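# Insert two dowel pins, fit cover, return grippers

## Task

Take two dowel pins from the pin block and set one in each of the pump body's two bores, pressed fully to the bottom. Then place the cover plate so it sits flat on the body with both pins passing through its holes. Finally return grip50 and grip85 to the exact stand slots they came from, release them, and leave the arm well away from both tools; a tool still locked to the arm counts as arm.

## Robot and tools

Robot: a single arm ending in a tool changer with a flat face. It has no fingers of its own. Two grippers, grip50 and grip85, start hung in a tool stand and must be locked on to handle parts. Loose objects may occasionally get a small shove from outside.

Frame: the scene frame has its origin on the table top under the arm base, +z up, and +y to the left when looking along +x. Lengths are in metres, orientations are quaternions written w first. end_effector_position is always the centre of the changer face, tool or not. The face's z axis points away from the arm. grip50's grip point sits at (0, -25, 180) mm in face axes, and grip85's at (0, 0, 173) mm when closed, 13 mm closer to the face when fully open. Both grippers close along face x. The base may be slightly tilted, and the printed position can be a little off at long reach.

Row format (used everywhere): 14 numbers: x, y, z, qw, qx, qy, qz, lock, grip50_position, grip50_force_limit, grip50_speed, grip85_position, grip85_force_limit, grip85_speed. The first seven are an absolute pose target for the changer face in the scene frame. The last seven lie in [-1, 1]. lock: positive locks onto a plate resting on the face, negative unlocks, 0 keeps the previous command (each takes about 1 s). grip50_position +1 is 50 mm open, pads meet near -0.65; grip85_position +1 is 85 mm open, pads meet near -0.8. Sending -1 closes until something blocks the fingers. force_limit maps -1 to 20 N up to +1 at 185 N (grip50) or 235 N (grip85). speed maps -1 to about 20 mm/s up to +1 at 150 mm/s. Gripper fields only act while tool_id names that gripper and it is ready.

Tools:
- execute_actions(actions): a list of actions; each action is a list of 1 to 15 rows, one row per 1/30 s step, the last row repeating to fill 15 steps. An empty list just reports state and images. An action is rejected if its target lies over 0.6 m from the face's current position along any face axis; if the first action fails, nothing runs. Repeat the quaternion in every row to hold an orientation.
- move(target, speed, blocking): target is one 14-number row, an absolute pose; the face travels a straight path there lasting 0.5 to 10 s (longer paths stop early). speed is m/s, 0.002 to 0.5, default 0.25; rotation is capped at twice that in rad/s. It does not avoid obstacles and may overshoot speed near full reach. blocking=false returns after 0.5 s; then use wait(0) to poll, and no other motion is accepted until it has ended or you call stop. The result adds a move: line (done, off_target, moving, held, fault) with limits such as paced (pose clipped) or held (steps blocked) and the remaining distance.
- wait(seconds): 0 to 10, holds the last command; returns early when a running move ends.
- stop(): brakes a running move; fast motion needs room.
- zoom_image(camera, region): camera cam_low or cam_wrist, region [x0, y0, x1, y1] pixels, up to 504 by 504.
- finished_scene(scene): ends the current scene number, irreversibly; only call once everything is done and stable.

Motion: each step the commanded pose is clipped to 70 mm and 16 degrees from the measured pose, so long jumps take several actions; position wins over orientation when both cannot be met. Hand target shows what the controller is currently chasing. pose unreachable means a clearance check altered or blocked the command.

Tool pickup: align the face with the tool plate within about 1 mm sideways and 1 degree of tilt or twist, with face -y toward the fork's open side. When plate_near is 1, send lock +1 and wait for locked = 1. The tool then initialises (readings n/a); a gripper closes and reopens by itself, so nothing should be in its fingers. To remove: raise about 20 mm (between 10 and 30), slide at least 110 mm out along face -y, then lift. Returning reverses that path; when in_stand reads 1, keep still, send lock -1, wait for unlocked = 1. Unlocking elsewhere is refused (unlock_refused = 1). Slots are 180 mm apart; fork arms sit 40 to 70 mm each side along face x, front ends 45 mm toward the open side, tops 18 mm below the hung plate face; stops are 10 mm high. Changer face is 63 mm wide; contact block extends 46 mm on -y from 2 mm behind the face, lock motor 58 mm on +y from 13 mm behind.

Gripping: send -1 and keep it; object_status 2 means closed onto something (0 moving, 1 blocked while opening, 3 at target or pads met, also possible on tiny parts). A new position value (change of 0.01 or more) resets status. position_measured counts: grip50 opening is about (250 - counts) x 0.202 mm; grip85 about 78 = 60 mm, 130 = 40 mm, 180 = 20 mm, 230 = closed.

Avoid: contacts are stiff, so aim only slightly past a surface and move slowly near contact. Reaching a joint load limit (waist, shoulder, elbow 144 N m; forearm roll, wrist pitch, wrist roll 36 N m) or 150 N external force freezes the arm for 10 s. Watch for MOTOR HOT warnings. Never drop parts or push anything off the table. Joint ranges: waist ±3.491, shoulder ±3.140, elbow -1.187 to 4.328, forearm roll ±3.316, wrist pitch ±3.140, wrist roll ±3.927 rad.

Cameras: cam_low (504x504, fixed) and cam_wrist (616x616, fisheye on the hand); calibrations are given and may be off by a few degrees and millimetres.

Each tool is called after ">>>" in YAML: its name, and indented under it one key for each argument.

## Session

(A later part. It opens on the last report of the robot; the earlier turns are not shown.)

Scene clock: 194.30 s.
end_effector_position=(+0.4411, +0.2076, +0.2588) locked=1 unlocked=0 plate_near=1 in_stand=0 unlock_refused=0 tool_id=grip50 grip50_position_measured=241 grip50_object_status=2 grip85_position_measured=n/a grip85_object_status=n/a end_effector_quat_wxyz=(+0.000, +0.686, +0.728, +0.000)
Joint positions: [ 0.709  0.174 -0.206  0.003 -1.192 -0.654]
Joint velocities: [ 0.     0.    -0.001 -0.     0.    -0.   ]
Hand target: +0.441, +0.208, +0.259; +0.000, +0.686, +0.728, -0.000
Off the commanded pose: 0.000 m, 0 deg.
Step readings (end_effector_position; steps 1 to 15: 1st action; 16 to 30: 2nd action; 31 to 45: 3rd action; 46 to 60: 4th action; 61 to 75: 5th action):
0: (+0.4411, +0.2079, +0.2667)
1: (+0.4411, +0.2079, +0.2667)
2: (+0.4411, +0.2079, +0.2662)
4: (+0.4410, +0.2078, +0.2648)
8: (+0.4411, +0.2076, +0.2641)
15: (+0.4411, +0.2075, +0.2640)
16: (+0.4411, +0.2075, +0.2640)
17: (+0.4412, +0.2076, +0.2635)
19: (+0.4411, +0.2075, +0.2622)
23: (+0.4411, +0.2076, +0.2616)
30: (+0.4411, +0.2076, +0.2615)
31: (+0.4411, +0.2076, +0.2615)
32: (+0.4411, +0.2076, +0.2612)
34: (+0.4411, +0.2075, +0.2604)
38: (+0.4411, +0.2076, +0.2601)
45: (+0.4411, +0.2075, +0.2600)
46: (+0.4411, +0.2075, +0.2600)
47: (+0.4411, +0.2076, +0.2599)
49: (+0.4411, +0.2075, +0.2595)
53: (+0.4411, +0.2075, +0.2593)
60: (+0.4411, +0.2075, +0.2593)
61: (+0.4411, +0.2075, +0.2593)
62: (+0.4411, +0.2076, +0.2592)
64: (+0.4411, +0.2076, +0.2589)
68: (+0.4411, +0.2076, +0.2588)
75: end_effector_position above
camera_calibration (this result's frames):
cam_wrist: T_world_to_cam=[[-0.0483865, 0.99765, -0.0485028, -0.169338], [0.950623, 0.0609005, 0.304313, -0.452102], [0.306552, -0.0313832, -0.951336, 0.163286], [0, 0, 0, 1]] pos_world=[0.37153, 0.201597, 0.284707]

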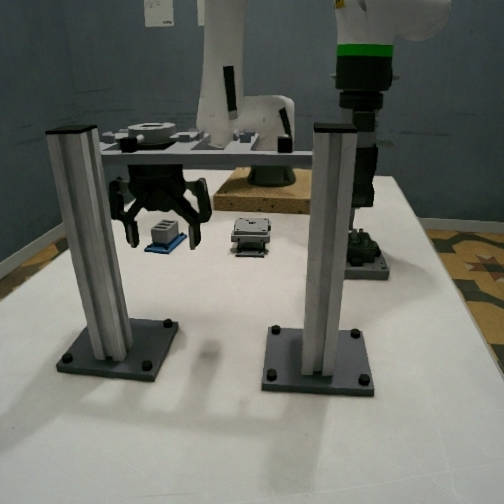

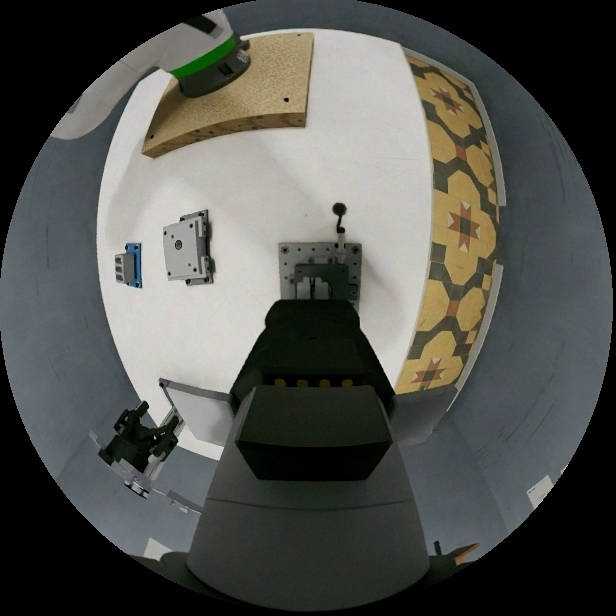

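>>> execute_actions:
  actions:
    - [[0.44112,0.20755,0.2600,0,0.6858,0.7278,0,0,-1,0,-1,1,0,0]]
    - [[0.44362,0.2077,0.2600,0,0.6858,0.7278,0,0,-1,0,-1,1,0,0]]

>>> zoom_image:
  camera: "cam_wrist"
  region: [300,268,325,293]

Scene clock: 199.60 s.
end_effector_position=(+0.4436, +0.2077, +0.2600) locked=1 unlocked=0 plate_near=1 in_stand=0 unlock_refused=0 tool_id=grip50 grip50_position_measured=241 grip50_object_status=2 grip85_position_measured=n/a grip85_object_status=n/a end_effector_quat_wxyz=(+0.000, +0.686, +0.728, +0.000)
Joint positions: [ 0.706  0.178 -0.198  0.003 -1.196 -0.651]
Joint velocities: [-0.     0.     0.    -0.003  0.    -0.001]
Hand target: +0.444, +0.208, +0.260; +0.000, +0.686, +0.728, +0.000
Off the commanded pose: 0.000 m, 0 deg.
Step readings (end_effector_position; steps 1 to 15: 1st action; 16 to 30: 2nd action):
0: (+0.4411, +0.2075, +0.2587)
1: (+0.4411, +0.2075, +0.2587)
2: (+0.4412, +0.2076, +0.2588)
4: (+0.4411, +0.2076, +0.2590)
8: (+0.4411, +0.2075, +0.2595)
15: (+0.4411, +0.2076, +0.2599)
16: (+0.4411, +0.2076, +0.2600)
17: (+0.4415, +0.2076, +0.2602)
19: (+0.4429, +0.2077, +0.2604)
23: (+0.4435, +0.2077, +0.2602)
30: end_effector_position above
camera_calibration (this result's frames):
cam_wrist: T_world_to_cam=[[-0.0484014, 0.997646, -0.0485775, -0.16926], [0.950623, 0.0609374, 0.304307, -0.454876], [0.306551, -0.03145, -0.951335, 0.163759], [0, 0, 0, 1]] pos_world=[0.374022, 0.20173, 0.285989]

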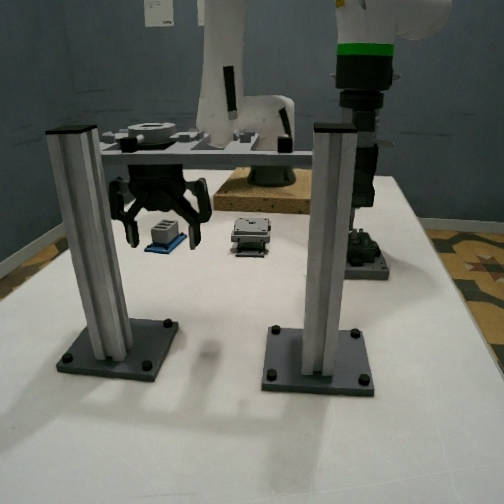

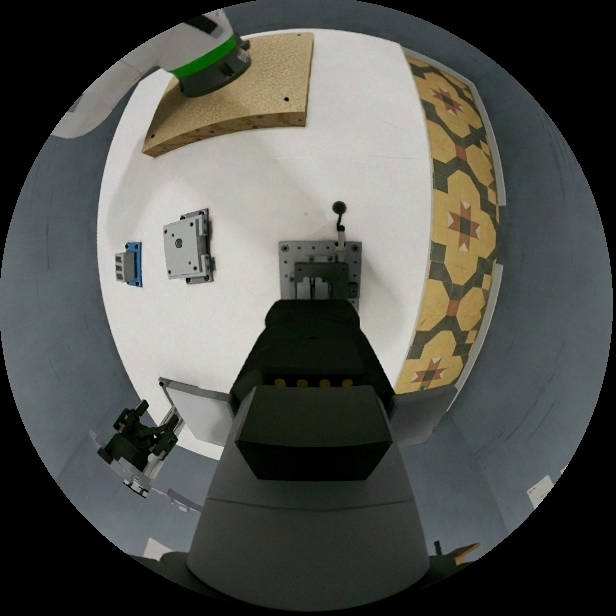

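Region (300, 268, 325, 293) of cam_wrist's 616x616 image, scaled by 20.160, with more detail than that image has.

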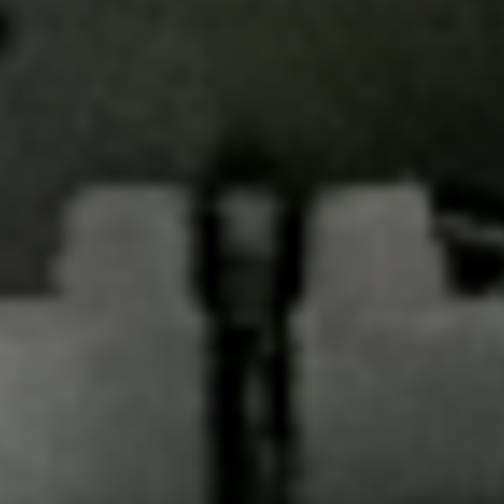

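>>> execute_actions:
  actions:
    - [[0.4425,0.2075,0.2603,0,0.6858,0.7278,0,0,-1,0,-1,1,0,0],[0.4425,0.2075,0.2603,0,0.6858,0.7278,0,0,-1,0,-1,1,0,0],[0.4415,0.2074,0.2603,0,0.6858,0.7278,0,0,-1,0,-1,1,0,0],[0.4415,0.2074,0.2603,0,0.6858,0.7278,0,0,-1,0,-1,1,0,0],[0.44055,0.20728,0.2603,0,0.6858,0.7278,0,0,-1,0,-1,1,0,0]]
    - [[0.44055,0.20728,0.2596,0,0.6858,0.7278,0,0,-1,0,-1,1,0,0]]
    - [[0.44055,0.20728,0.2590,0,0.6858,0.7278,0,0,-1,0,-1,1,0,0]]
    - [[0.44055,0.20728,0.2584,0,0.6858,0.7278,0,0,-1,0,-1,1,0,0]]

>>> zoom_image:
  camera: "cam_wrist"
  region: [300,268,325,293]

Scene clock: 206.00 s.
end_effector_position=(+0.4405, +0.2073, +0.2584) locked=1 unlocked=0 plate_near=1 in_stand=0 unlock_refused=0 tool_id=grip50 grip50_position_measured=241 grip50_object_status=2 grip85_position_measured=n/a grip85_object_status=n/a end_effector_quat_wxyz=(+0.000, +0.686, +0.728, +0.000)
Joint positions: [ 0.709  0.172 -0.209  0.003 -1.191 -0.655]
Joint velocities: [-0.  0. -0.  0.  0. -0.]
Hand target: +0.441, +0.207, +0.258; +0.000, +0.686, +0.728, -0.000
Off the commanded pose: 0.000 m, 0 deg.
Step readings (end_effector_position; steps 1 to 15: 1st action; 16 to 30: 2nd action; 31 to 45: 3rd action; 46 to 60: 4th action):
0: (+0.4436, +0.2077, +0.2600)
1: (+0.4436, +0.2077, +0.2600)
2: (+0.4435, +0.2076, +0.2599)
4: (+0.4428, +0.2074, +0.2599)
8: (+0.4409, +0.2072, +0.2602)
15: (+0.4406, +0.2073, +0.2603)
16: (+0.4406, +0.2073, +0.2603)
17: (+0.4406, +0.2073, +0.2602)
19: (+0.4405, +0.2073, +0.2600)
23: (+0.4405, +0.2073, +0.2599)
30: (+0.4405, +0.2073, +0.2597)
31: (+0.4405, +0.2073, +0.2596)
32: (+0.4406, +0.2073, +0.2595)
34: (+0.4405, +0.2073, +0.2592)
38: (+0.4405, +0.2073, +0.2590)
45: (+0.4405, +0.2073, +0.2590)
46: (+0.4405, +0.2073, +0.2590)
47: (+0.4406, +0.2073, +0.2589)
49: (+0.4405, +0.2073, +0.2586)
53: (+0.4405, +0.2073, +0.2584)
60: end_effector_position above
camera_calibration (this result's frames):
cam_wrist: T_world_to_cam=[[-0.0483845, 0.997648, -0.0485441, -0.169101], [0.950648, 0.0609086, 0.304234, -0.451415], [0.306476, -0.0314282, -0.95136, 0.163175], [0, 0, 0, 1]] pos_world=[0.370946, 0.201327, 0.284365]

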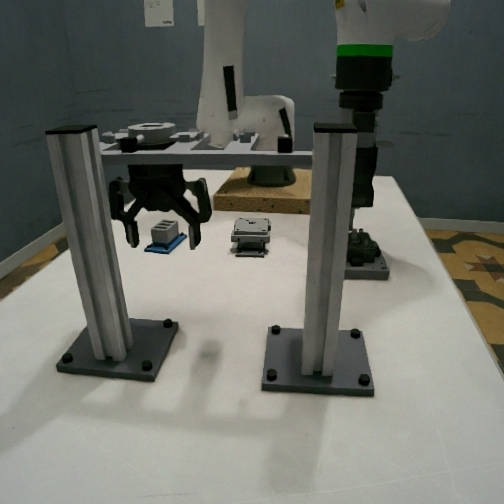

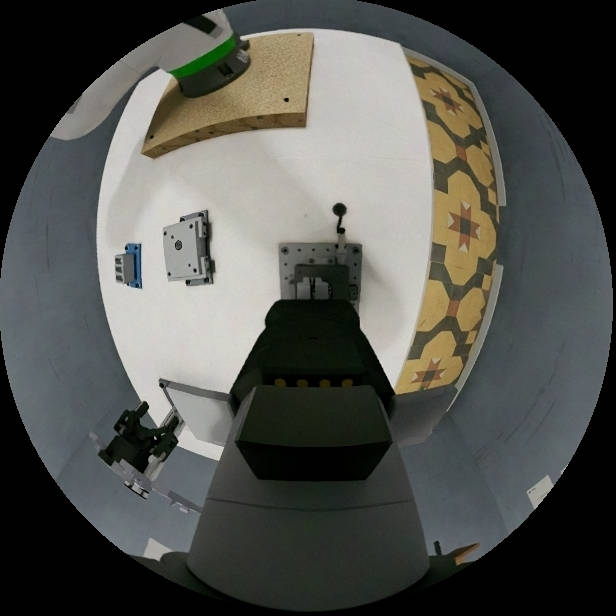

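Region (300, 268, 325, 293) of cam_wrist's 616x616 image, scaled by 20.160, with more detail than that image has.

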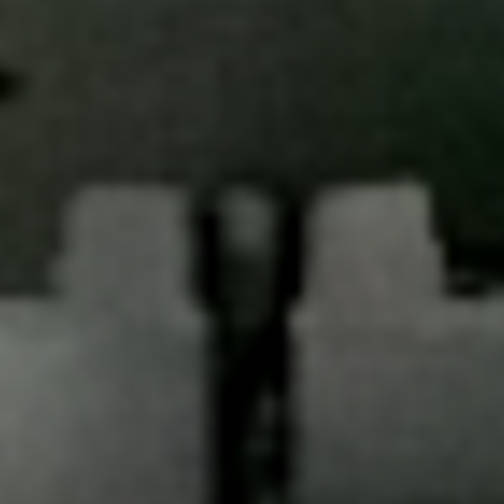

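>>> execute_actions:
  actions:
    - [[0.44055,0.20728,0.2578,0,0.6858,0.7278,0,0,-1,0,-1,1,0,0]]
    - [[0.44055,0.20728,0.2571,0,0.6858,0.7278,0,0,-1,0,-1,1,0,0]]

Scene clock: 208.00 s.
end_effector_position=(+0.4405, +0.2073, +0.2571) locked=1 unlocked=0 plate_near=1 in_stand=0 unlock_refused=0 tool_id=grip50 grip50_position_measured=241 grip50_object_status=2 grip85_position_measured=n/a grip85_object_status=n/a end_effector_quat_wxyz=(+0.000, +0.686, +0.728, -0.000)
Joint positions: [ 0.709  0.174 -0.211  0.003 -1.188 -0.655]
Joint velocities: [ 0.     0.001  0.     0.001 -0.    -0.   ]
Hand target: +0.441, +0.207, +0.257; +0.000, +0.686, +0.728, -0.000
Off the commanded pose: 0.000 m, 0 deg.
Step readings (end_effector_position; steps 1 to 15: 1st action; 16 to 30: 2nd action):
0: (+0.4405, +0.2073, +0.2584)
1: (+0.4405, +0.2073, +0.2584)
2: (+0.4406, +0.2073, +0.2583)
4: (+0.4406, +0.2073, +0.2580)
8: (+0.4406, +0.2073, +0.2578)
15: (+0.4406, +0.2073, +0.2578)
16: (+0.4406, +0.2073, +0.2578)
17: (+0.4406, +0.2073, +0.2577)
19: (+0.4405, +0.2073, +0.2573)
23: (+0.4405, +0.2073, +0.2571)
30: end_effector_position above
camera_calibration (this result's frames):
cam_wrist: T_world_to_cam=[[-0.0483945, 0.997648, -0.0485534, -0.169159], [0.950648, 0.060921, 0.304233, -0.45102], [0.306475, -0.0314339, -0.951359, 0.161939], [0, 0, 0, 1]] pos_world=[0.370944, 0.201328, 0.283064]

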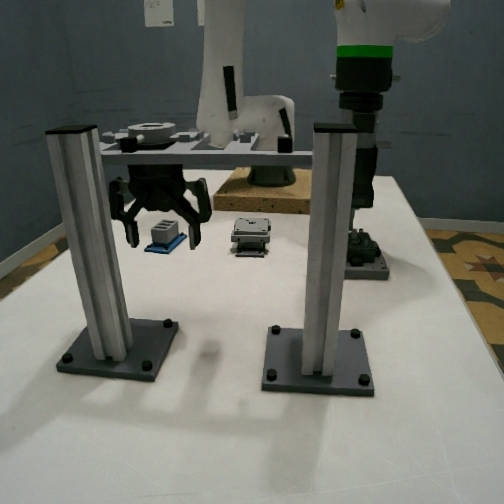

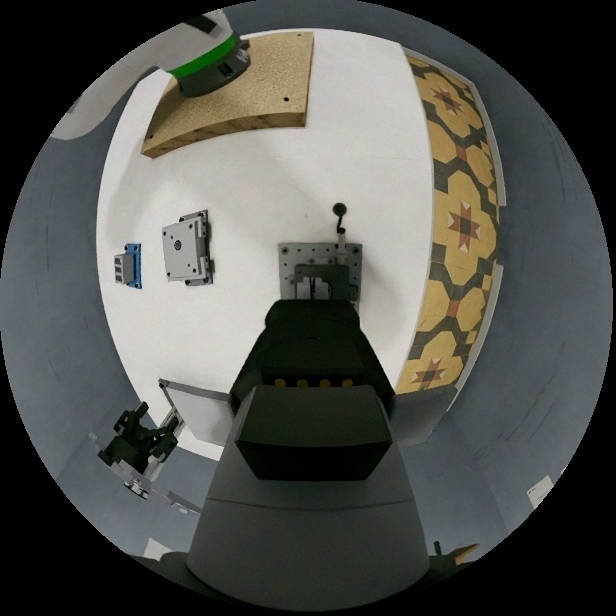

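>>> execute_actions:
  actions:
    - [[0.44055,0.20728,0.2550,0,0.6858,0.7278,0,0,-1,0,-1,1,0,0]]
    - [[0.44055,0.20728,0.2528,0,0.6858,0.7278,0,0,-1,0,-1,1,0,0]]
    - [[0.44055,0.20728,0.2506,0,0.6858,0.7278,0,0,-1,0,-1,1,0,0]]
    - [[0.44055,0.20728,0.2506,0,0.6858,0.7278,0,0,-0.36,0,-0.5,1,0,0]]
    - [[0.44055,0.20728,0.254,0,0.6858,0.7278,0,0,-0.36,0,-0.5,1,0,0],[0.44055,0.20728,0.254,0,0.6858,0.7278,0,0,-0.36,0,-0.5,1,0,0],[0.44055,0.20728,0.254,0,0.6858,0.7278,0,0,-0.36,0,-0.5,1,0,0],[0.44055,0.20728,0.258,0,0.6858,0.7278,0,0,-0.36,0,-0.5,1,0,0],[0.44055,0.20728,0.258,0,0.6858,0.7278,0,0,-0.36,0,-0.5,1,0,0],[0.44055,0.20728,0.258,0,0.6858,0.7278,0,0,-0.36,0,-0.5,1,0,0],[0.44055,0.20728,0.2622,0,0.6858,0.7278,0,0,-0.36,0,-0.5,1,0,0]]
    - [[0.44055,0.20728,0.2622,0,0.6858,0.7278,0,0,-1,0,0,1,0,0]]
    - [[0.44055,0.20728,0.2602,0,0.6858,0.7278,0,0,-1,0,0,1,0,0]]
    - [[0.44055,0.20728,0.2590,0,0.6858,0.7278,0,0,-1,0,0,1,0,0]]
    - [[0.44055,0.20728,0.2582,0,0.6858,0.7278,0,0,-1,0,0,1,0,0]]

Scene clock: 219.60 s.
end_effector_position=(+0.4406, +0.2073, +0.2582) locked=1 unlocked=0 plate_near=1 in_stand=0 unlock_refused=0 tool_id=grip50 grip50_position_measured=255 grip50_object_status=3 grip85_position_measured=n/a grip85_object_status=n/a end_effector_quat_wxyz=(+0.000, +0.686, +0.728, +0.000)
Joint positions: [ 0.709  0.173 -0.209  0.003 -1.191 -0.655]
Joint velocities: [ 0.     0.    -0.001 -0.     0.    -0.   ]
Hand target: +0.441, +0.207, +0.258; +0.000, +0.686, +0.728, -0.000
Off the commanded pose: 0.000 m, 0 deg.
Step readings (end_effector_position; steps 1 to 15: 1st action; 16 to 30: 2nd action; 31 to 45: 3rd action; 46 to 60: 4th action; 61 to 75: 5th action; 76 to 90: 6th action; 91 to 105: 7th action; 106 to 120: 8th action; 121 to 135: 9th action):
0: (+0.4405, +0.2073, +0.2571)
1: (+0.4406, +0.2073, +0.2571)
2: (+0.4406, +0.2073, +0.2567)
4: (+0.4405, +0.2073, +0.2556)
8: (+0.4405, +0.2073, +0.2551)
15: (+0.4405, +0.2073, +0.2550)
16: (+0.4405, +0.2073, +0.2550)
17: (+0.4406, +0.2073, +0.2546)
19: (+0.4405, +0.2073, +0.2534)
23: (+0.4405, +0.2073, +0.2529)
30: (+0.4405, +0.2073, +0.2528)
31: (+0.4405, +0.2073, +0.2528)
32: (+0.4406, +0.2073, +0.2524)
34: (+0.4405, +0.2073, +0.2512)
38: (+0.4405, +0.2073, +0.2507)
45: (+0.4405, +0.2073, +0.2506)
46: (+0.4405, +0.2073, +0.2506)
47: (+0.4405, +0.2073, +0.2506)
49: (+0.4406, +0.2072, +0.2506)
53: (+0.4406, +0.2072, +0.2506)
60: (+0.4405, +0.2072, +0.2506)
61: (+0.4405, +0.2072, +0.2506)
62: (+0.4406, +0.2073, +0.2509)
64: (+0.4406, +0.2073, +0.2526)
68: (+0.4405, +0.2072, +0.2576)
75: (+0.4406, +0.2073, +0.2620)
76: (+0.4406, +0.2073, +0.2621)
77: (+0.4405, +0.2073, +0.2621)
79: (+0.4405, +0.2073, +0.2622)
83: (+0.4405, +0.2073, +0.2622)
90: (+0.4405, +0.2073, +0.2622)
91: (+0.4405, +0.2073, +0.2622)
92: (+0.4405, +0.2072, +0.2621)
94: (+0.4405, +0.2072, +0.2613)
98: (+0.4405, +0.2073, +0.2605)
105: (+0.4406, +0.2073, +0.2602)
106: (+0.4406, +0.2073, +0.2602)
107: (+0.4406, +0.2073, +0.2600)
109: (+0.4405, +0.2073, +0.2593)
113: (+0.4405, +0.2073, +0.2591)
120: (+0.4405, +0.2073, +0.2590)
121: (+0.4405, +0.2073, +0.2590)
122: (+0.4406, +0.2073, +0.2588)
124: (+0.4405, +0.2073, +0.2584)
128: (+0.4406, +0.2073, +0.2583)
135: end_effector_position above
camera_calibration (this result's frames):
cam_wrist: T_world_to_cam=[[-0.048393, 0.997649, -0.0485225, -0.169122], [0.950631, 0.0609118, 0.304287, -0.451377], [0.306527, -0.0314016, -0.951344, 0.162986], [0, 0, 0, 1]] pos_world=[0.370949, 0.201336, 0.284197]

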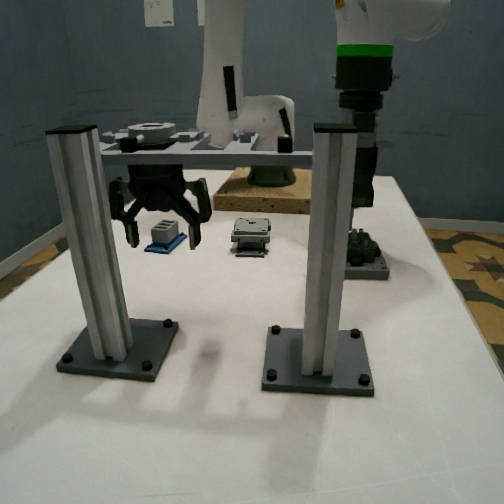

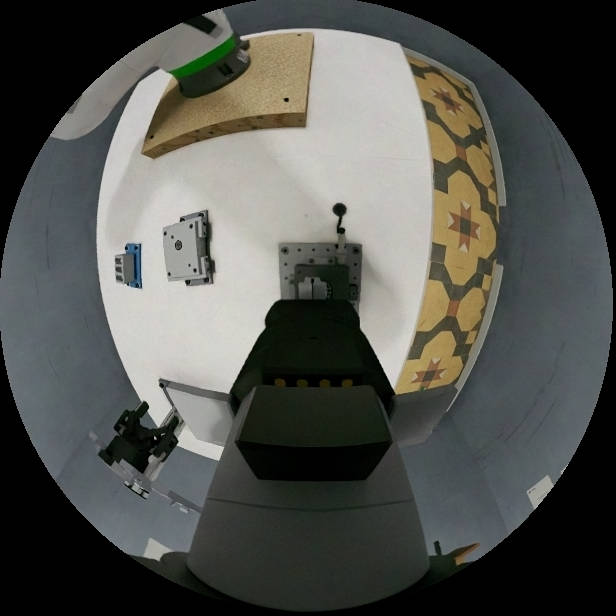

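>>> execute_actions:
  actions: []

>>> move:
  target: [0.44055,0.20728,0.322,0,0.6858,0.7278,0,0,-1,0,0,1,0,0]
  speed: 0.1

>>> move:
  target: [0.5268,0.0905,0.322,0,0.6884,0.7254,0,0,1,0,0,1,0,0]
  speed: 0.15

Scene clock: 234.50 s.
end_effector_position=(+0.4405, +0.2073, +0.2582) locked=1 unlocked=0 plate_near=1 in_stand=0 unlock_refused=0 tool_id=grip50 grip50_position_measured=255 grip50_object_status=3 grip85_position_measured=n/a grip85_object_status=n/a end_effector_quat_wxyz=(-0.000, +0.686, +0.728, +0.000)
Joint positions: [ 0.709  0.173 -0.209  0.003 -1.191 -0.655]
Joint velocities: [-0.    -0.     0.    -0.002  0.    -0.   ]
Hand target: +0.441, +0.207, +0.258; +0.000, +0.686, +0.728, -0.000
Off the commanded pose: 0.000 m, 0 deg.
camera_calibration (this result's frames):
cam_wrist: T_world_to_cam=[[-0.0483754, 0.997649, -0.0485436, -0.169112], [0.95065, 0.0608997, 0.304231, -0.451352], [0.306472, -0.0314307, -0.951361, 0.162985], [0, 0, 0, 1]] pos_world=[0.370946, 0.201324, 0.284163]

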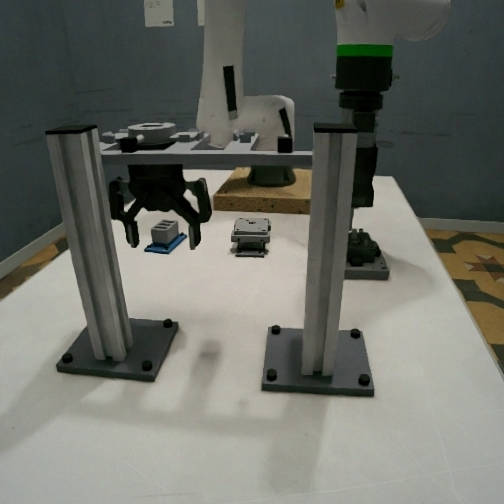

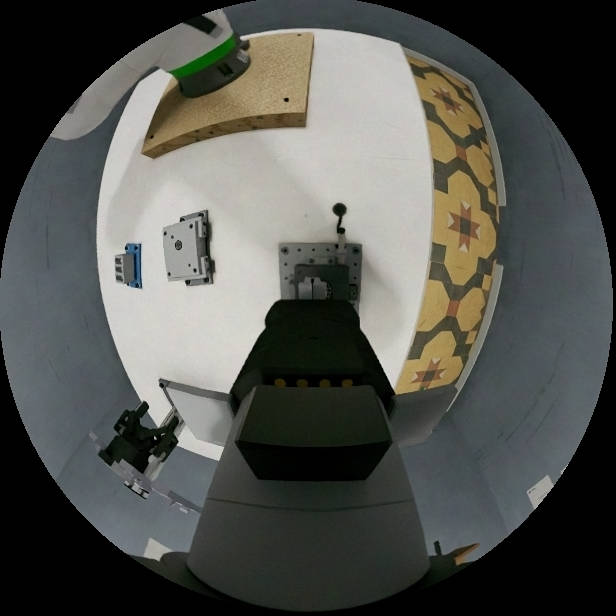

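Scene clock: 235.53 s.
end_effector_position=(+0.4406, +0.2073, +0.3219) locked=1 unlocked=0 plate_near=1 in_stand=0 unlock_refused=0 tool_id=grip50 grip50_position_measured=255 grip50_object_status=3 grip85_position_measured=n/a grip85_object_status=n/a end_effector_quat_wxyz=(+0.000, +0.686, +0.728, -0.000)
Joint positions: [ 0.71   0.125 -0.108  0.003 -1.34  -0.654]
Joint velocities: [-0.    -0.     0.001  0.    -0.003 -0.   ]
Hand target: +0.441, +0.207, +0.322; -0.000, +0.686, +0.728, +0.000
Off the commanded pose: 0.000 m, 0 deg.
move: done
camera_calibration (this result's frames):
cam_wrist: T_world_to_cam=[[-0.0484127, 0.997646, -0.0485725, -0.165998], [0.95065, 0.0609438, 0.304222, -0.470739], [0.306466, -0.0314472, -0.951362, 0.223577], [0, 0, 0, 1]] pos_world=[0.370953, 0.201327, 0.347849]

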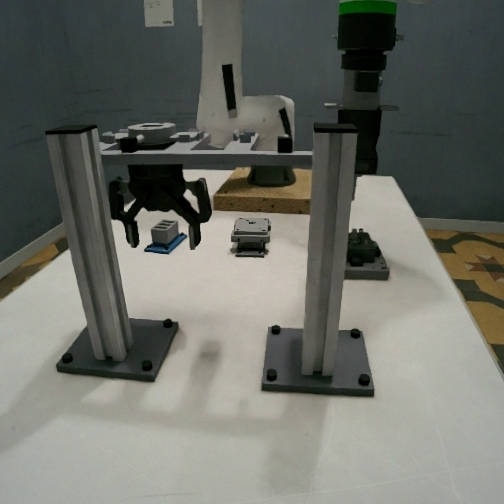

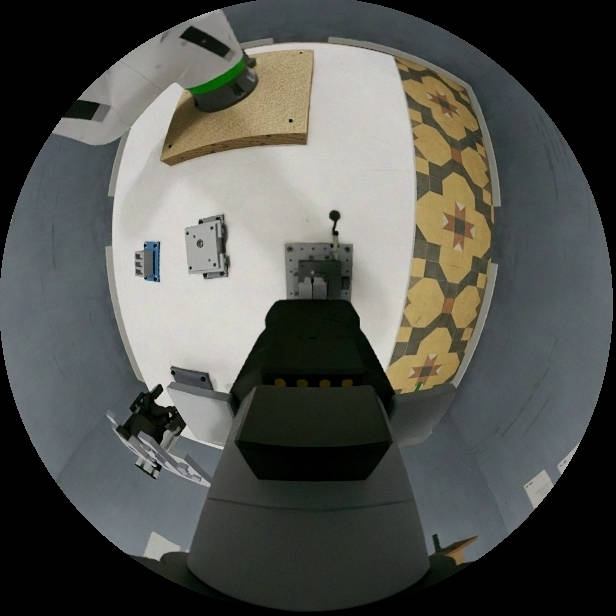

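Scene clock: 236.93 s.
end_effector_position=(+0.5265, +0.0905, +0.3221) locked=1 unlocked=0 plate_near=1 in_stand=0 unlock_refused=0 tool_id=grip50 grip50_position_measured=3 grip50_object_status=3 grip85_position_measured=n/a grip85_object_status=n/a end_effector_quat_wxyz=(+0.000, +0.688, +0.725, -0.000)
Joint positions: [ 0.416  0.241  0.029  0.004 -1.36  -0.368]
Joint velocities: [-0.002  0.001  0.002  0.    -0.001  0.001]
Hand target: +0.527, +0.090, +0.322; +0.000, +0.688, +0.725, -0.000
Off the commanded pose: 0.000 m, 0 deg.
move: done
camera_calibration (this result's frames):
cam_wrist: T_world_to_cam=[[-0.0413373, 0.99795, -0.0488489, -0.0490127], [0.950972, 0.0542951, 0.304475, -0.545071], [0.306503, -0.0338677, -0.951267, 0.193904], [0, 0, 0, 1]] pos_world=[0.456889, 0.0850741, 0.348021]

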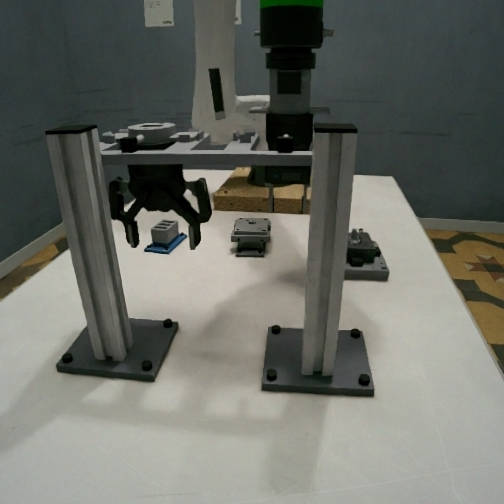

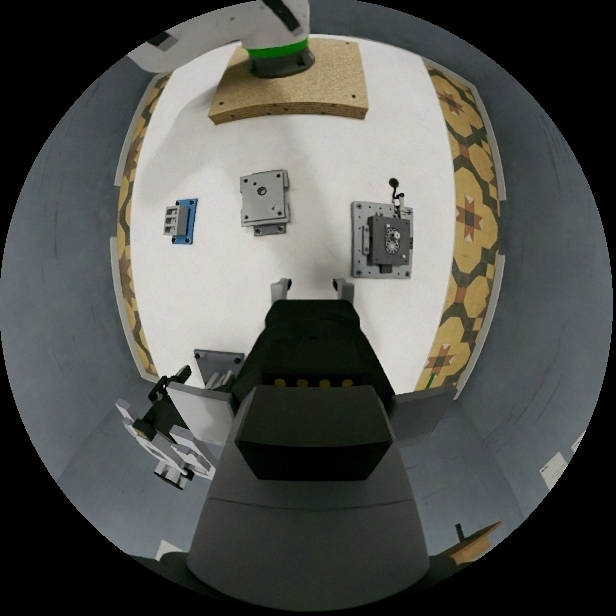

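>>> move:
  target: [0.6566,0.0973,0.322,0,0.6884,0.7254,0,0,1,0,0,1,0,0]
  speed: 0.1

>>> move:
  target: [0.6566,0.0973,0.3023,0,0.6884,0.7254,0,0,1,0,0,1,0,0]
  speed: 0.015

Scene clock: 242.20 s.
end_effector_position=(+0.6566, +0.0972, +0.3222) locked=1 unlocked=0 plate_near=1 in_stand=0 unlock_refused=0 tool_id=grip50 grip50_position_measured=3 grip50_object_status=3 grip85_position_measured=n/a grip85_object_status=n/a end_effector_quat_wxyz=(+0.000, +0.688, +0.725, +0.000)
Joint positions: [ 0.343  0.573  0.489  0.004 -1.487 -0.295]
Joint velocities: [-0.     0.003  0.004 -0.001 -0.002  0.001]
Hand target: +0.657, +0.097, +0.322; +0.000, +0.688, +0.725, -0.000
Off the commanded pose: 0.000 m, 0 deg.
move: done
camera_calibration (this result's frames):
cam_wrist: T_world_to_cam=[[-0.0413372, 0.997961, -0.0486296, -0.0503116], [0.951018, 0.0542231, 0.304343, -0.669168], [0.306359, -0.0336669, -0.95132, 0.154464], [0, 0, 0, 1]] pos_world=[0.586989, 0.0916937, 0.348155]

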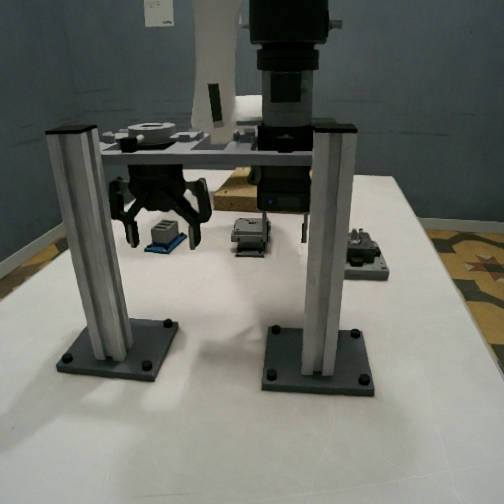

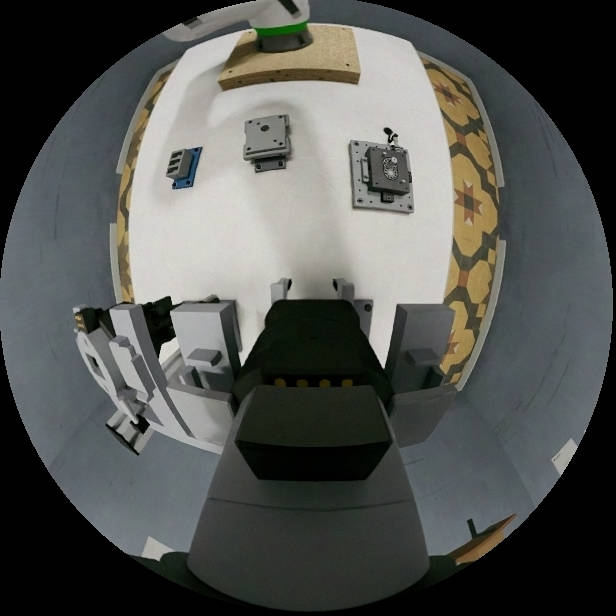

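Scene clock: 243.73 s.
end_effector_position=(+0.6566, +0.0973, +0.3024) locked=1 unlocked=0 plate_near=1 in_stand=1 unlock_refused=0 tool_id=grip50 grip50_position_measured=3 grip50_object_status=3 grip85_position_measured=n/a grip85_object_status=n/a end_effector_quat_wxyz=(-0.000, +0.688, +0.725, +0.000)
Joint positions: [ 0.343  0.579  0.451  0.003 -1.444 -0.295]
Joint velocities: [ 0.     0.001 -0.003  0.001  0.002 -0.   ]
Hand target: +0.657, +0.097, +0.302; -0.000, +0.688, +0.725, -0.000
Off the commanded pose: 0.000 m, 0 deg.
move: done
camera_calibration (this result's frames):
cam_wrist: T_world_to_cam=[[-0.0412907, 0.997968, -0.048528, -0.0514725], [0.951062, 0.0541431, 0.304219, -0.663091], [0.306228, -0.0335917, -0.951365, 0.135721], [0, 0, 0, 1]] pos_world=[0.586954, 0.0918289, 0.328348]

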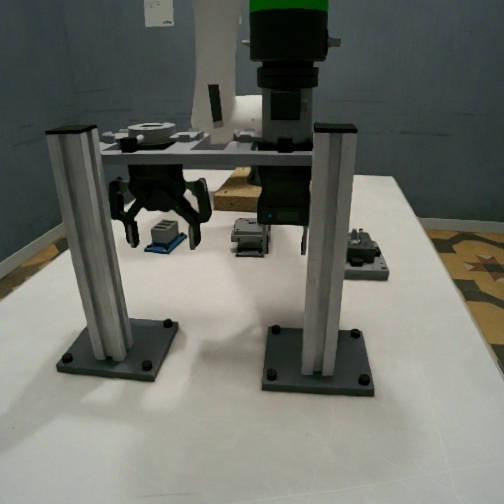

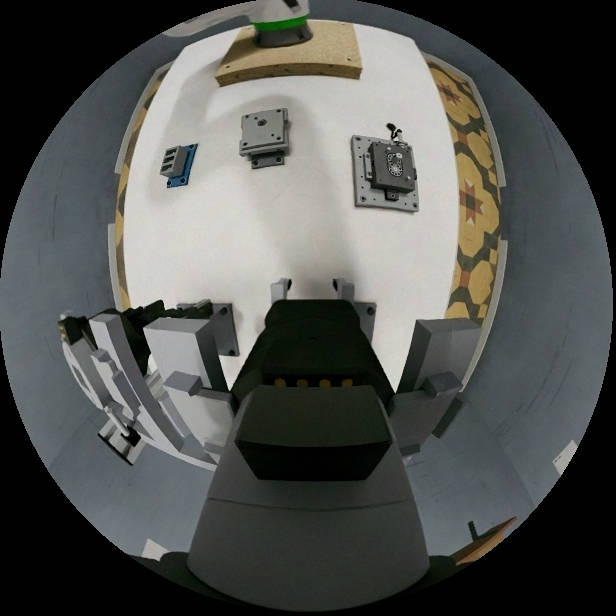

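>>> execute_actions:
  actions:
    - [[0.6566,0.0973,0.3021,0,0.6884,0.7254,0,-1,1,0,0,1,0,0]]
    - [[0.6566,0.0973,0.3021,0,0.6884,0.7254,0,-1,1,0,0,1,0,0]]
    - [[0.6566,0.0973,0.3021,0,0.6884,0.7254,0,-1,1,0,0,1,0,0]]

Scene clock: 249.80 s.
end_effector_position=(+0.6566, +0.0973, +0.3021) locked=0 unlocked=1 plate_near=1 in_stand=1 unlock_refused=0 tool_id=none grip50_position_measured=n/a grip50_object_status=n/a grip85_position_measured=n/a grip85_object_status=n/a end_effector_quat_wxyz=(+0.000, +0.688, +0.725, -0.000)
Joint positions: [ 0.343  0.579  0.451  0.003 -1.443 -0.295]
Joint velocities: [-0.    -0.    -0.    -0.001  0.    -0.   ]
Hand target: +0.657, +0.097, +0.302; +0.000, +0.688, +0.725, -0.000
Off the commanded pose: 0.000 m, 0 deg.
Step readings (end_effector_position; steps 1 to 15: 1st action; 16 to 30: 2nd action; 31 to 45: 3rd action):
0: (+0.6566, +0.0973, +0.3023)
1: (+0.6566, +0.0973, +0.3021)
2: (+0.6566, +0.0973, +0.3020)
4: (+0.6566, +0.0973, +0.3020)
8: (+0.6566, +0.0973, +0.3020)
15: (+0.6566, +0.0973, +0.3020)
16: (+0.6566, +0.0973, +0.3020)
17: (+0.6566, +0.0973, +0.3020)
19: (+0.6566, +0.0973, +0.3020)
23: (+0.6566, +0.0973, +0.3020)
30: (+0.6566, +0.0973, +0.3021)
31: (+0.6566, +0.0973, +0.3021)
32: (+0.6566, +0.0973, +0.3021)
34: (+0.6566, +0.0973, +0.3021)
38: (+0.6566, +0.0973, +0.3021)
45: end_effector_position above
camera_calibration (this result's frames):
cam_wrist: T_world_to_cam=[[-0.041316, 0.997965, -0.0485587, -0.0514699], [0.951059, 0.0541768, 0.304223, -0.663006], [0.306234, -0.033613, -0.951363, 0.135444], [0, 0, 0, 1]] pos_world=[0.586954, 0.0918374, 0.328059]

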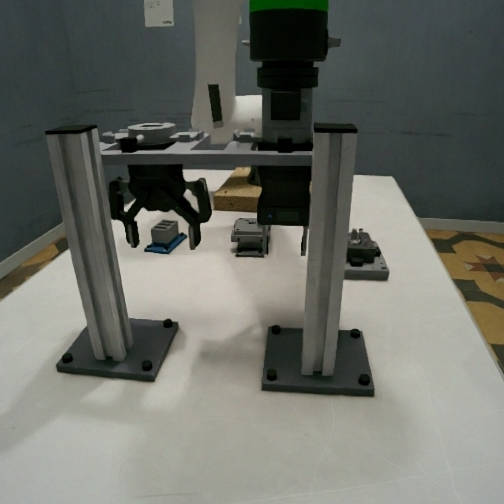

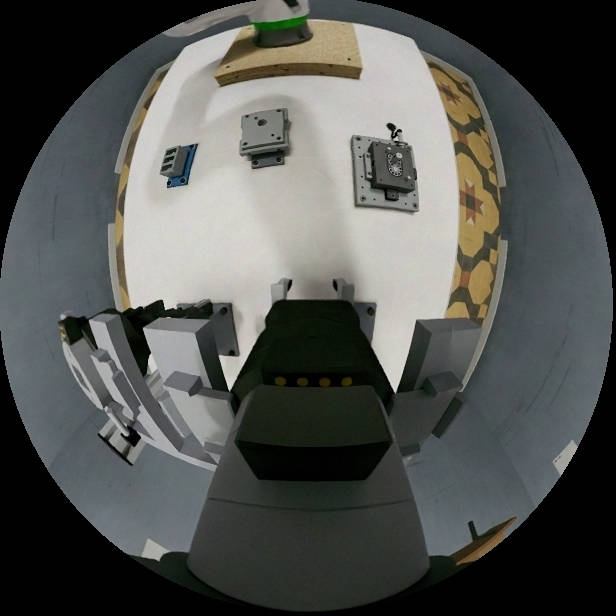

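>>> move:
  target: [0.6566,0.0973,0.340,0,0.6884,0.7254,0,0,1,0,0,1,0,0]
  speed: 0.05

>>> move:
  target: [0.6660,-0.0824,0.340,0,0.6884,0.7254,0,0,1,0,0,1,0,0]
  speed: 0.15

>>> move:
  target: [0.6660,-0.0824,0.318,0,0.6884,0.7254,0,0,1,0,0,1,0,0]
  speed: 0.03

>>> zoom_image:
  camera: "cam_wrist"
  region: [240,320,400,410]

Scene clock: 254.27 s.
end_effector_position=(+0.6566, +0.0973, +0.3400) locked=0 unlocked=1 plate_near=0 in_stand=0 unlock_refused=0 tool_id=none grip50_position_measured=n/a grip50_object_status=n/a grip85_position_measured=n/a grip85_object_status=n/a end_effector_quat_wxyz=(+0.000, +0.688, +0.725, +0.000)
Joint positions: [ 0.343  0.57   0.526  0.004 -1.527 -0.295]
Joint velocities: [-0.    -0.001  0.002 -0.    -0.003  0.   ]
Hand target: +0.657, +0.097, +0.340; +0.000, +0.688, +0.725, +0.000
Off the commanded pose: 0.000 m, 0 deg.
move: done
camera_calibration (this result's frames):
cam_wrist: T_world_to_cam=[[-0.04134, 0.997962, -0.048604, -0.0495833], [0.951015, 0.0542181, 0.304352, -0.67456], [0.306367, -0.0336413, -0.951319, 0.171413], [0, 0, 0, 1]] pos_world=[0.586952, 0.0918221, 0.365962]

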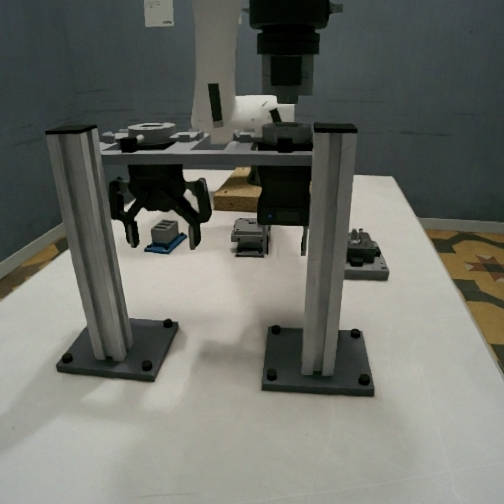

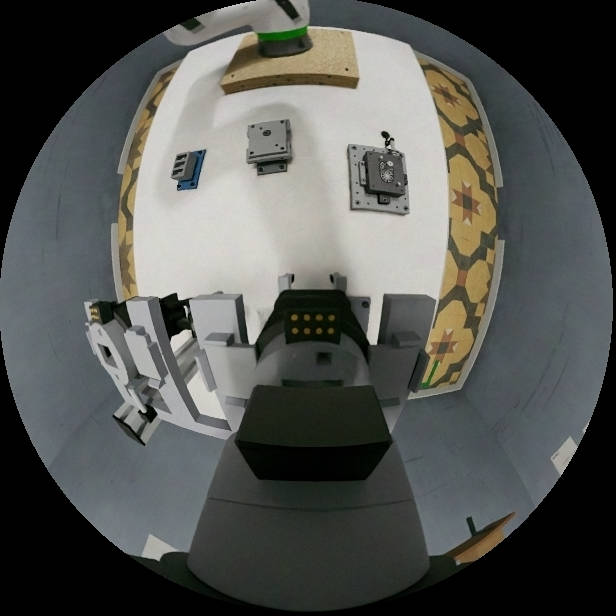

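Scene clock: 255.90 s.
end_effector_position=(+0.6657, -0.0823, +0.3400) locked=0 unlocked=1 plate_near=0 in_stand=0 unlock_refused=0 tool_id=none grip50_position_measured=n/a grip50_object_status=n/a grip85_position_measured=n/a grip85_object_status=n/a end_effector_quat_wxyz=(+0.000, +0.688, +0.725, -0.000)
Joint positions: [ 0.071  0.589  0.556  0.004 -1.537 -0.023]
Joint velocities: [-0.001  0.001  0.001  0.    -0.001  0.001]
Hand target: +0.666, -0.082, +0.340; +0.000, +0.688, +0.725, -0.000
Off the commanded pose: 0.000 m, 0 deg.
move: done
camera_calibration (this result's frames):
cam_wrist: T_world_to_cam=[[-0.0413449, 0.997948, -0.0488878, 0.130079], [0.951012, 0.0543097, 0.304346, -0.673494], [0.306376, -0.0339098, -0.951306, 0.162549], [0, 0, 0, 1]] pos_world=[0.596078, -0.0877224, 0.365968]

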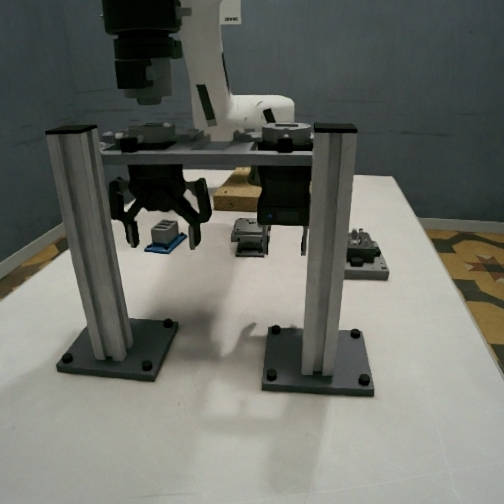

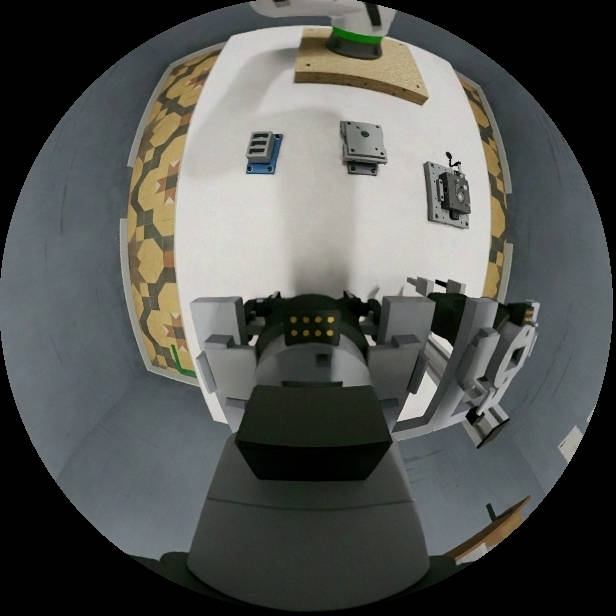

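Scene clock: 256.93 s.
end_effector_position=(+0.6660, -0.0824, +0.3181) locked=0 unlocked=1 plate_near=0 in_stand=0 unlock_refused=0 tool_id=none grip50_position_measured=n/a grip50_object_status=n/a grip85_position_measured=n/a grip85_object_status=n/a end_effector_quat_wxyz=(-0.000, +0.688, +0.725, +0.000)
Joint positions: [ 0.071  0.594  0.512  0.003 -1.489 -0.022]
Joint velocities: [ 0.     0.    -0.001 -0.001  0.003 -0.   ]
Hand target: +0.666, -0.082, +0.318; -0.000, +0.688, +0.725, -0.000
Off the commanded pose: 0.000 m, 0 deg.
move: done
camera_calibration (this result's frames):
cam_wrist: T_world_to_cam=[[-0.0413055, 0.997968, -0.0485161, 0.129003], [0.951057, 0.0541542, 0.304234, -0.66707], [0.306243, -0.033575, -0.951361, 0.141716], [0, 0, 0, 1]] pos_world=[0.59635, -0.0878582, 0.344027]

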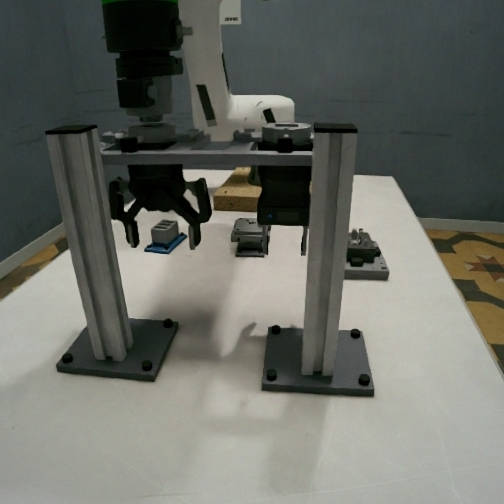

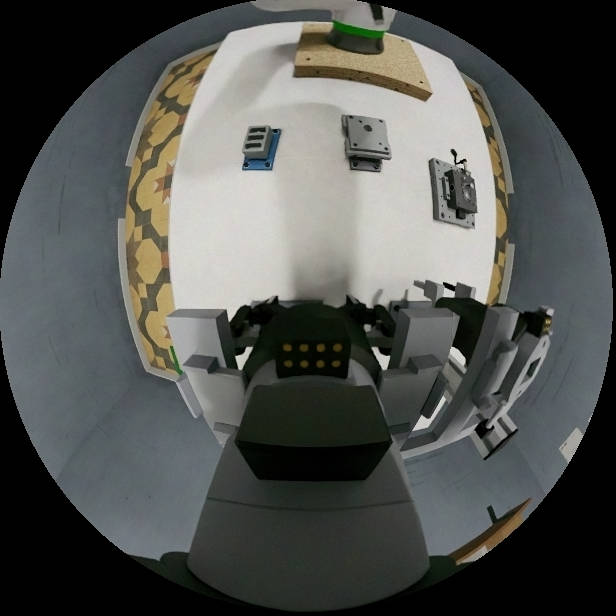

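Region (240, 320, 400, 410) of cam_wrist's 616x616 image, scaled by 3.150, with more detail than that image has; it fills the top 284 rows of this view, and the rest is white.

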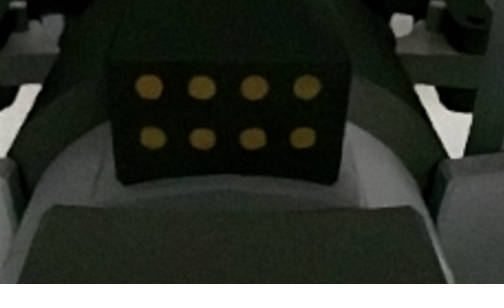

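>>> move:
  target: [0.6671,-0.0825,0.318,0,0.6884,0.7254,0,0,1,0,0,1,0,0]
  speed: 0.01

>>> zoom_image:
  camera: "cam_wrist"
  region: [240,320,400,410]

>>> move:
  target: [0.6671,-0.0825,0.3032,0,0.6884,0.7254,0,0,1,0,0,1,0,0]
  speed: 0.012

Scene clock: 265.37 s.
end_effector_position=(+0.6671, -0.0825, +0.3180) locked=0 unlocked=1 plate_near=0 in_stand=0 unlock_refused=0 tool_id=none grip50_position_measured=n/a grip50_object_status=n/a grip85_position_measured=n/a grip85_object_status=n/a end_effector_quat_wxyz=(+0.000, +0.688, +0.725, -0.000)
Joint positions: [ 0.071  0.597  0.516  0.004 -1.49  -0.022]
Joint velocities: [ 0.     0.     0.    -0.001 -0.     0.   ]
Hand target: +0.667, -0.083, +0.318; +0.000, +0.688, +0.725, +0.000
Off the commanded pose: 0.000 m, 0 deg.
move: done
camera_calibration (this result's frames):
cam_wrist: T_world_to_cam=[[-0.0413168, 0.997966, -0.0485502, 0.12917], [0.951056, 0.0541754, 0.304233, -0.668083], [0.306244, -0.033604, -0.95136, 0.141311], [0, 0, 0, 1]] pos_world=[0.597446, -0.0879647, 0.343962]

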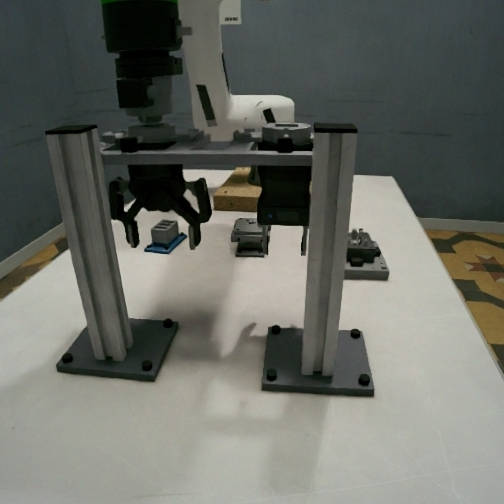

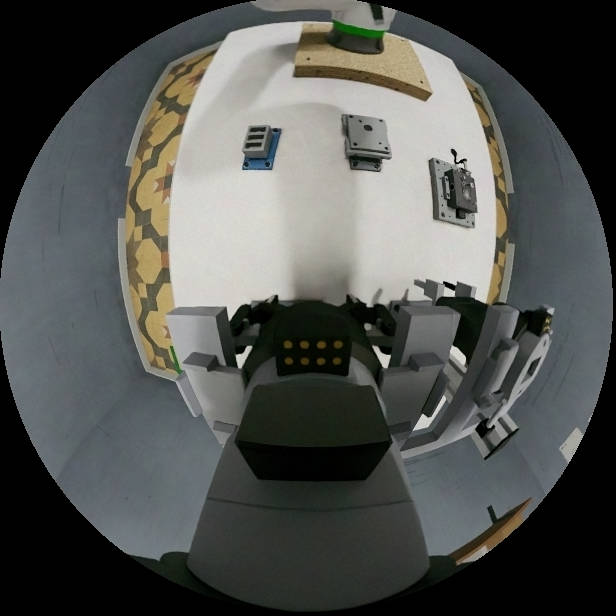

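Region (240, 320, 400, 410) of cam_wrist's 616x616 image, scaled by 3.150, with more detail than that image has; it fills the top 284 rows of this view, and the rest is white.

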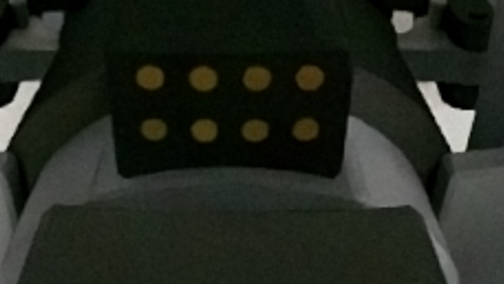

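Scene clock: 266.83 s.
end_effector_position=(+0.6671, -0.0825, +0.3033) locked=0 unlocked=1 plate_near=0 in_stand=1 unlock_refused=0 tool_id=none grip50_position_measured=n/a grip50_object_status=n/a grip85_position_measured=n/a grip85_object_status=n/a end_effector_quat_wxyz=(-0.000, +0.688, +0.725, -0.000)
Joint positions: [ 0.07   0.601  0.488  0.004 -1.458 -0.022]
Joint velocities: [-0.    -0.    -0.003 -0.002  0.003  0.   ]
Hand target: +0.667, -0.083, +0.303; -0.000, +0.688, +0.725, -0.000
Off the commanded pose: 0.000 m, 0 deg.
move: done
camera_calibration (this result's frames):
cam_wrist: T_world_to_cam=[[-0.0413461, 0.997965, -0.0485444, 0.128478], [0.951067, 0.0542001, 0.304192, -0.663592], [0.306205, -0.0335918, -0.951373, 0.127346], [0, 0, 0, 1]] pos_world=[0.597439, -0.0879719, 0.32925]

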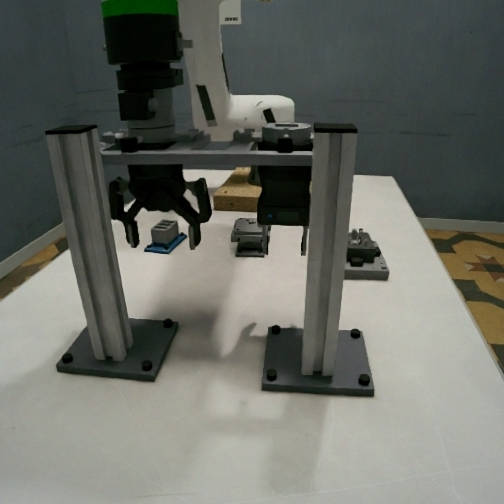

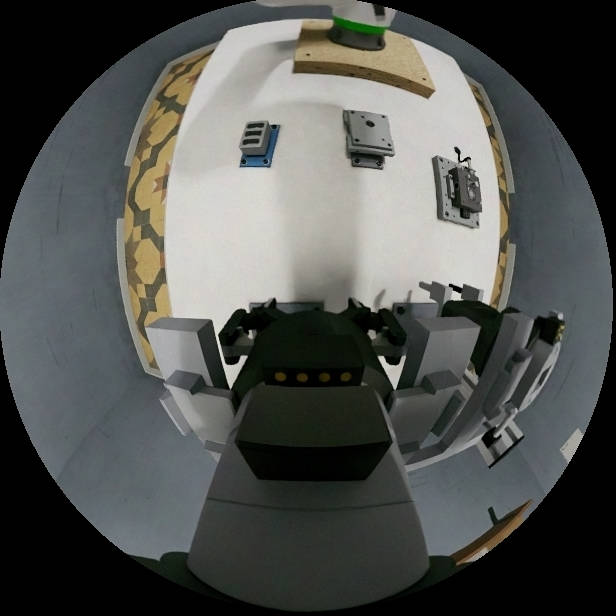

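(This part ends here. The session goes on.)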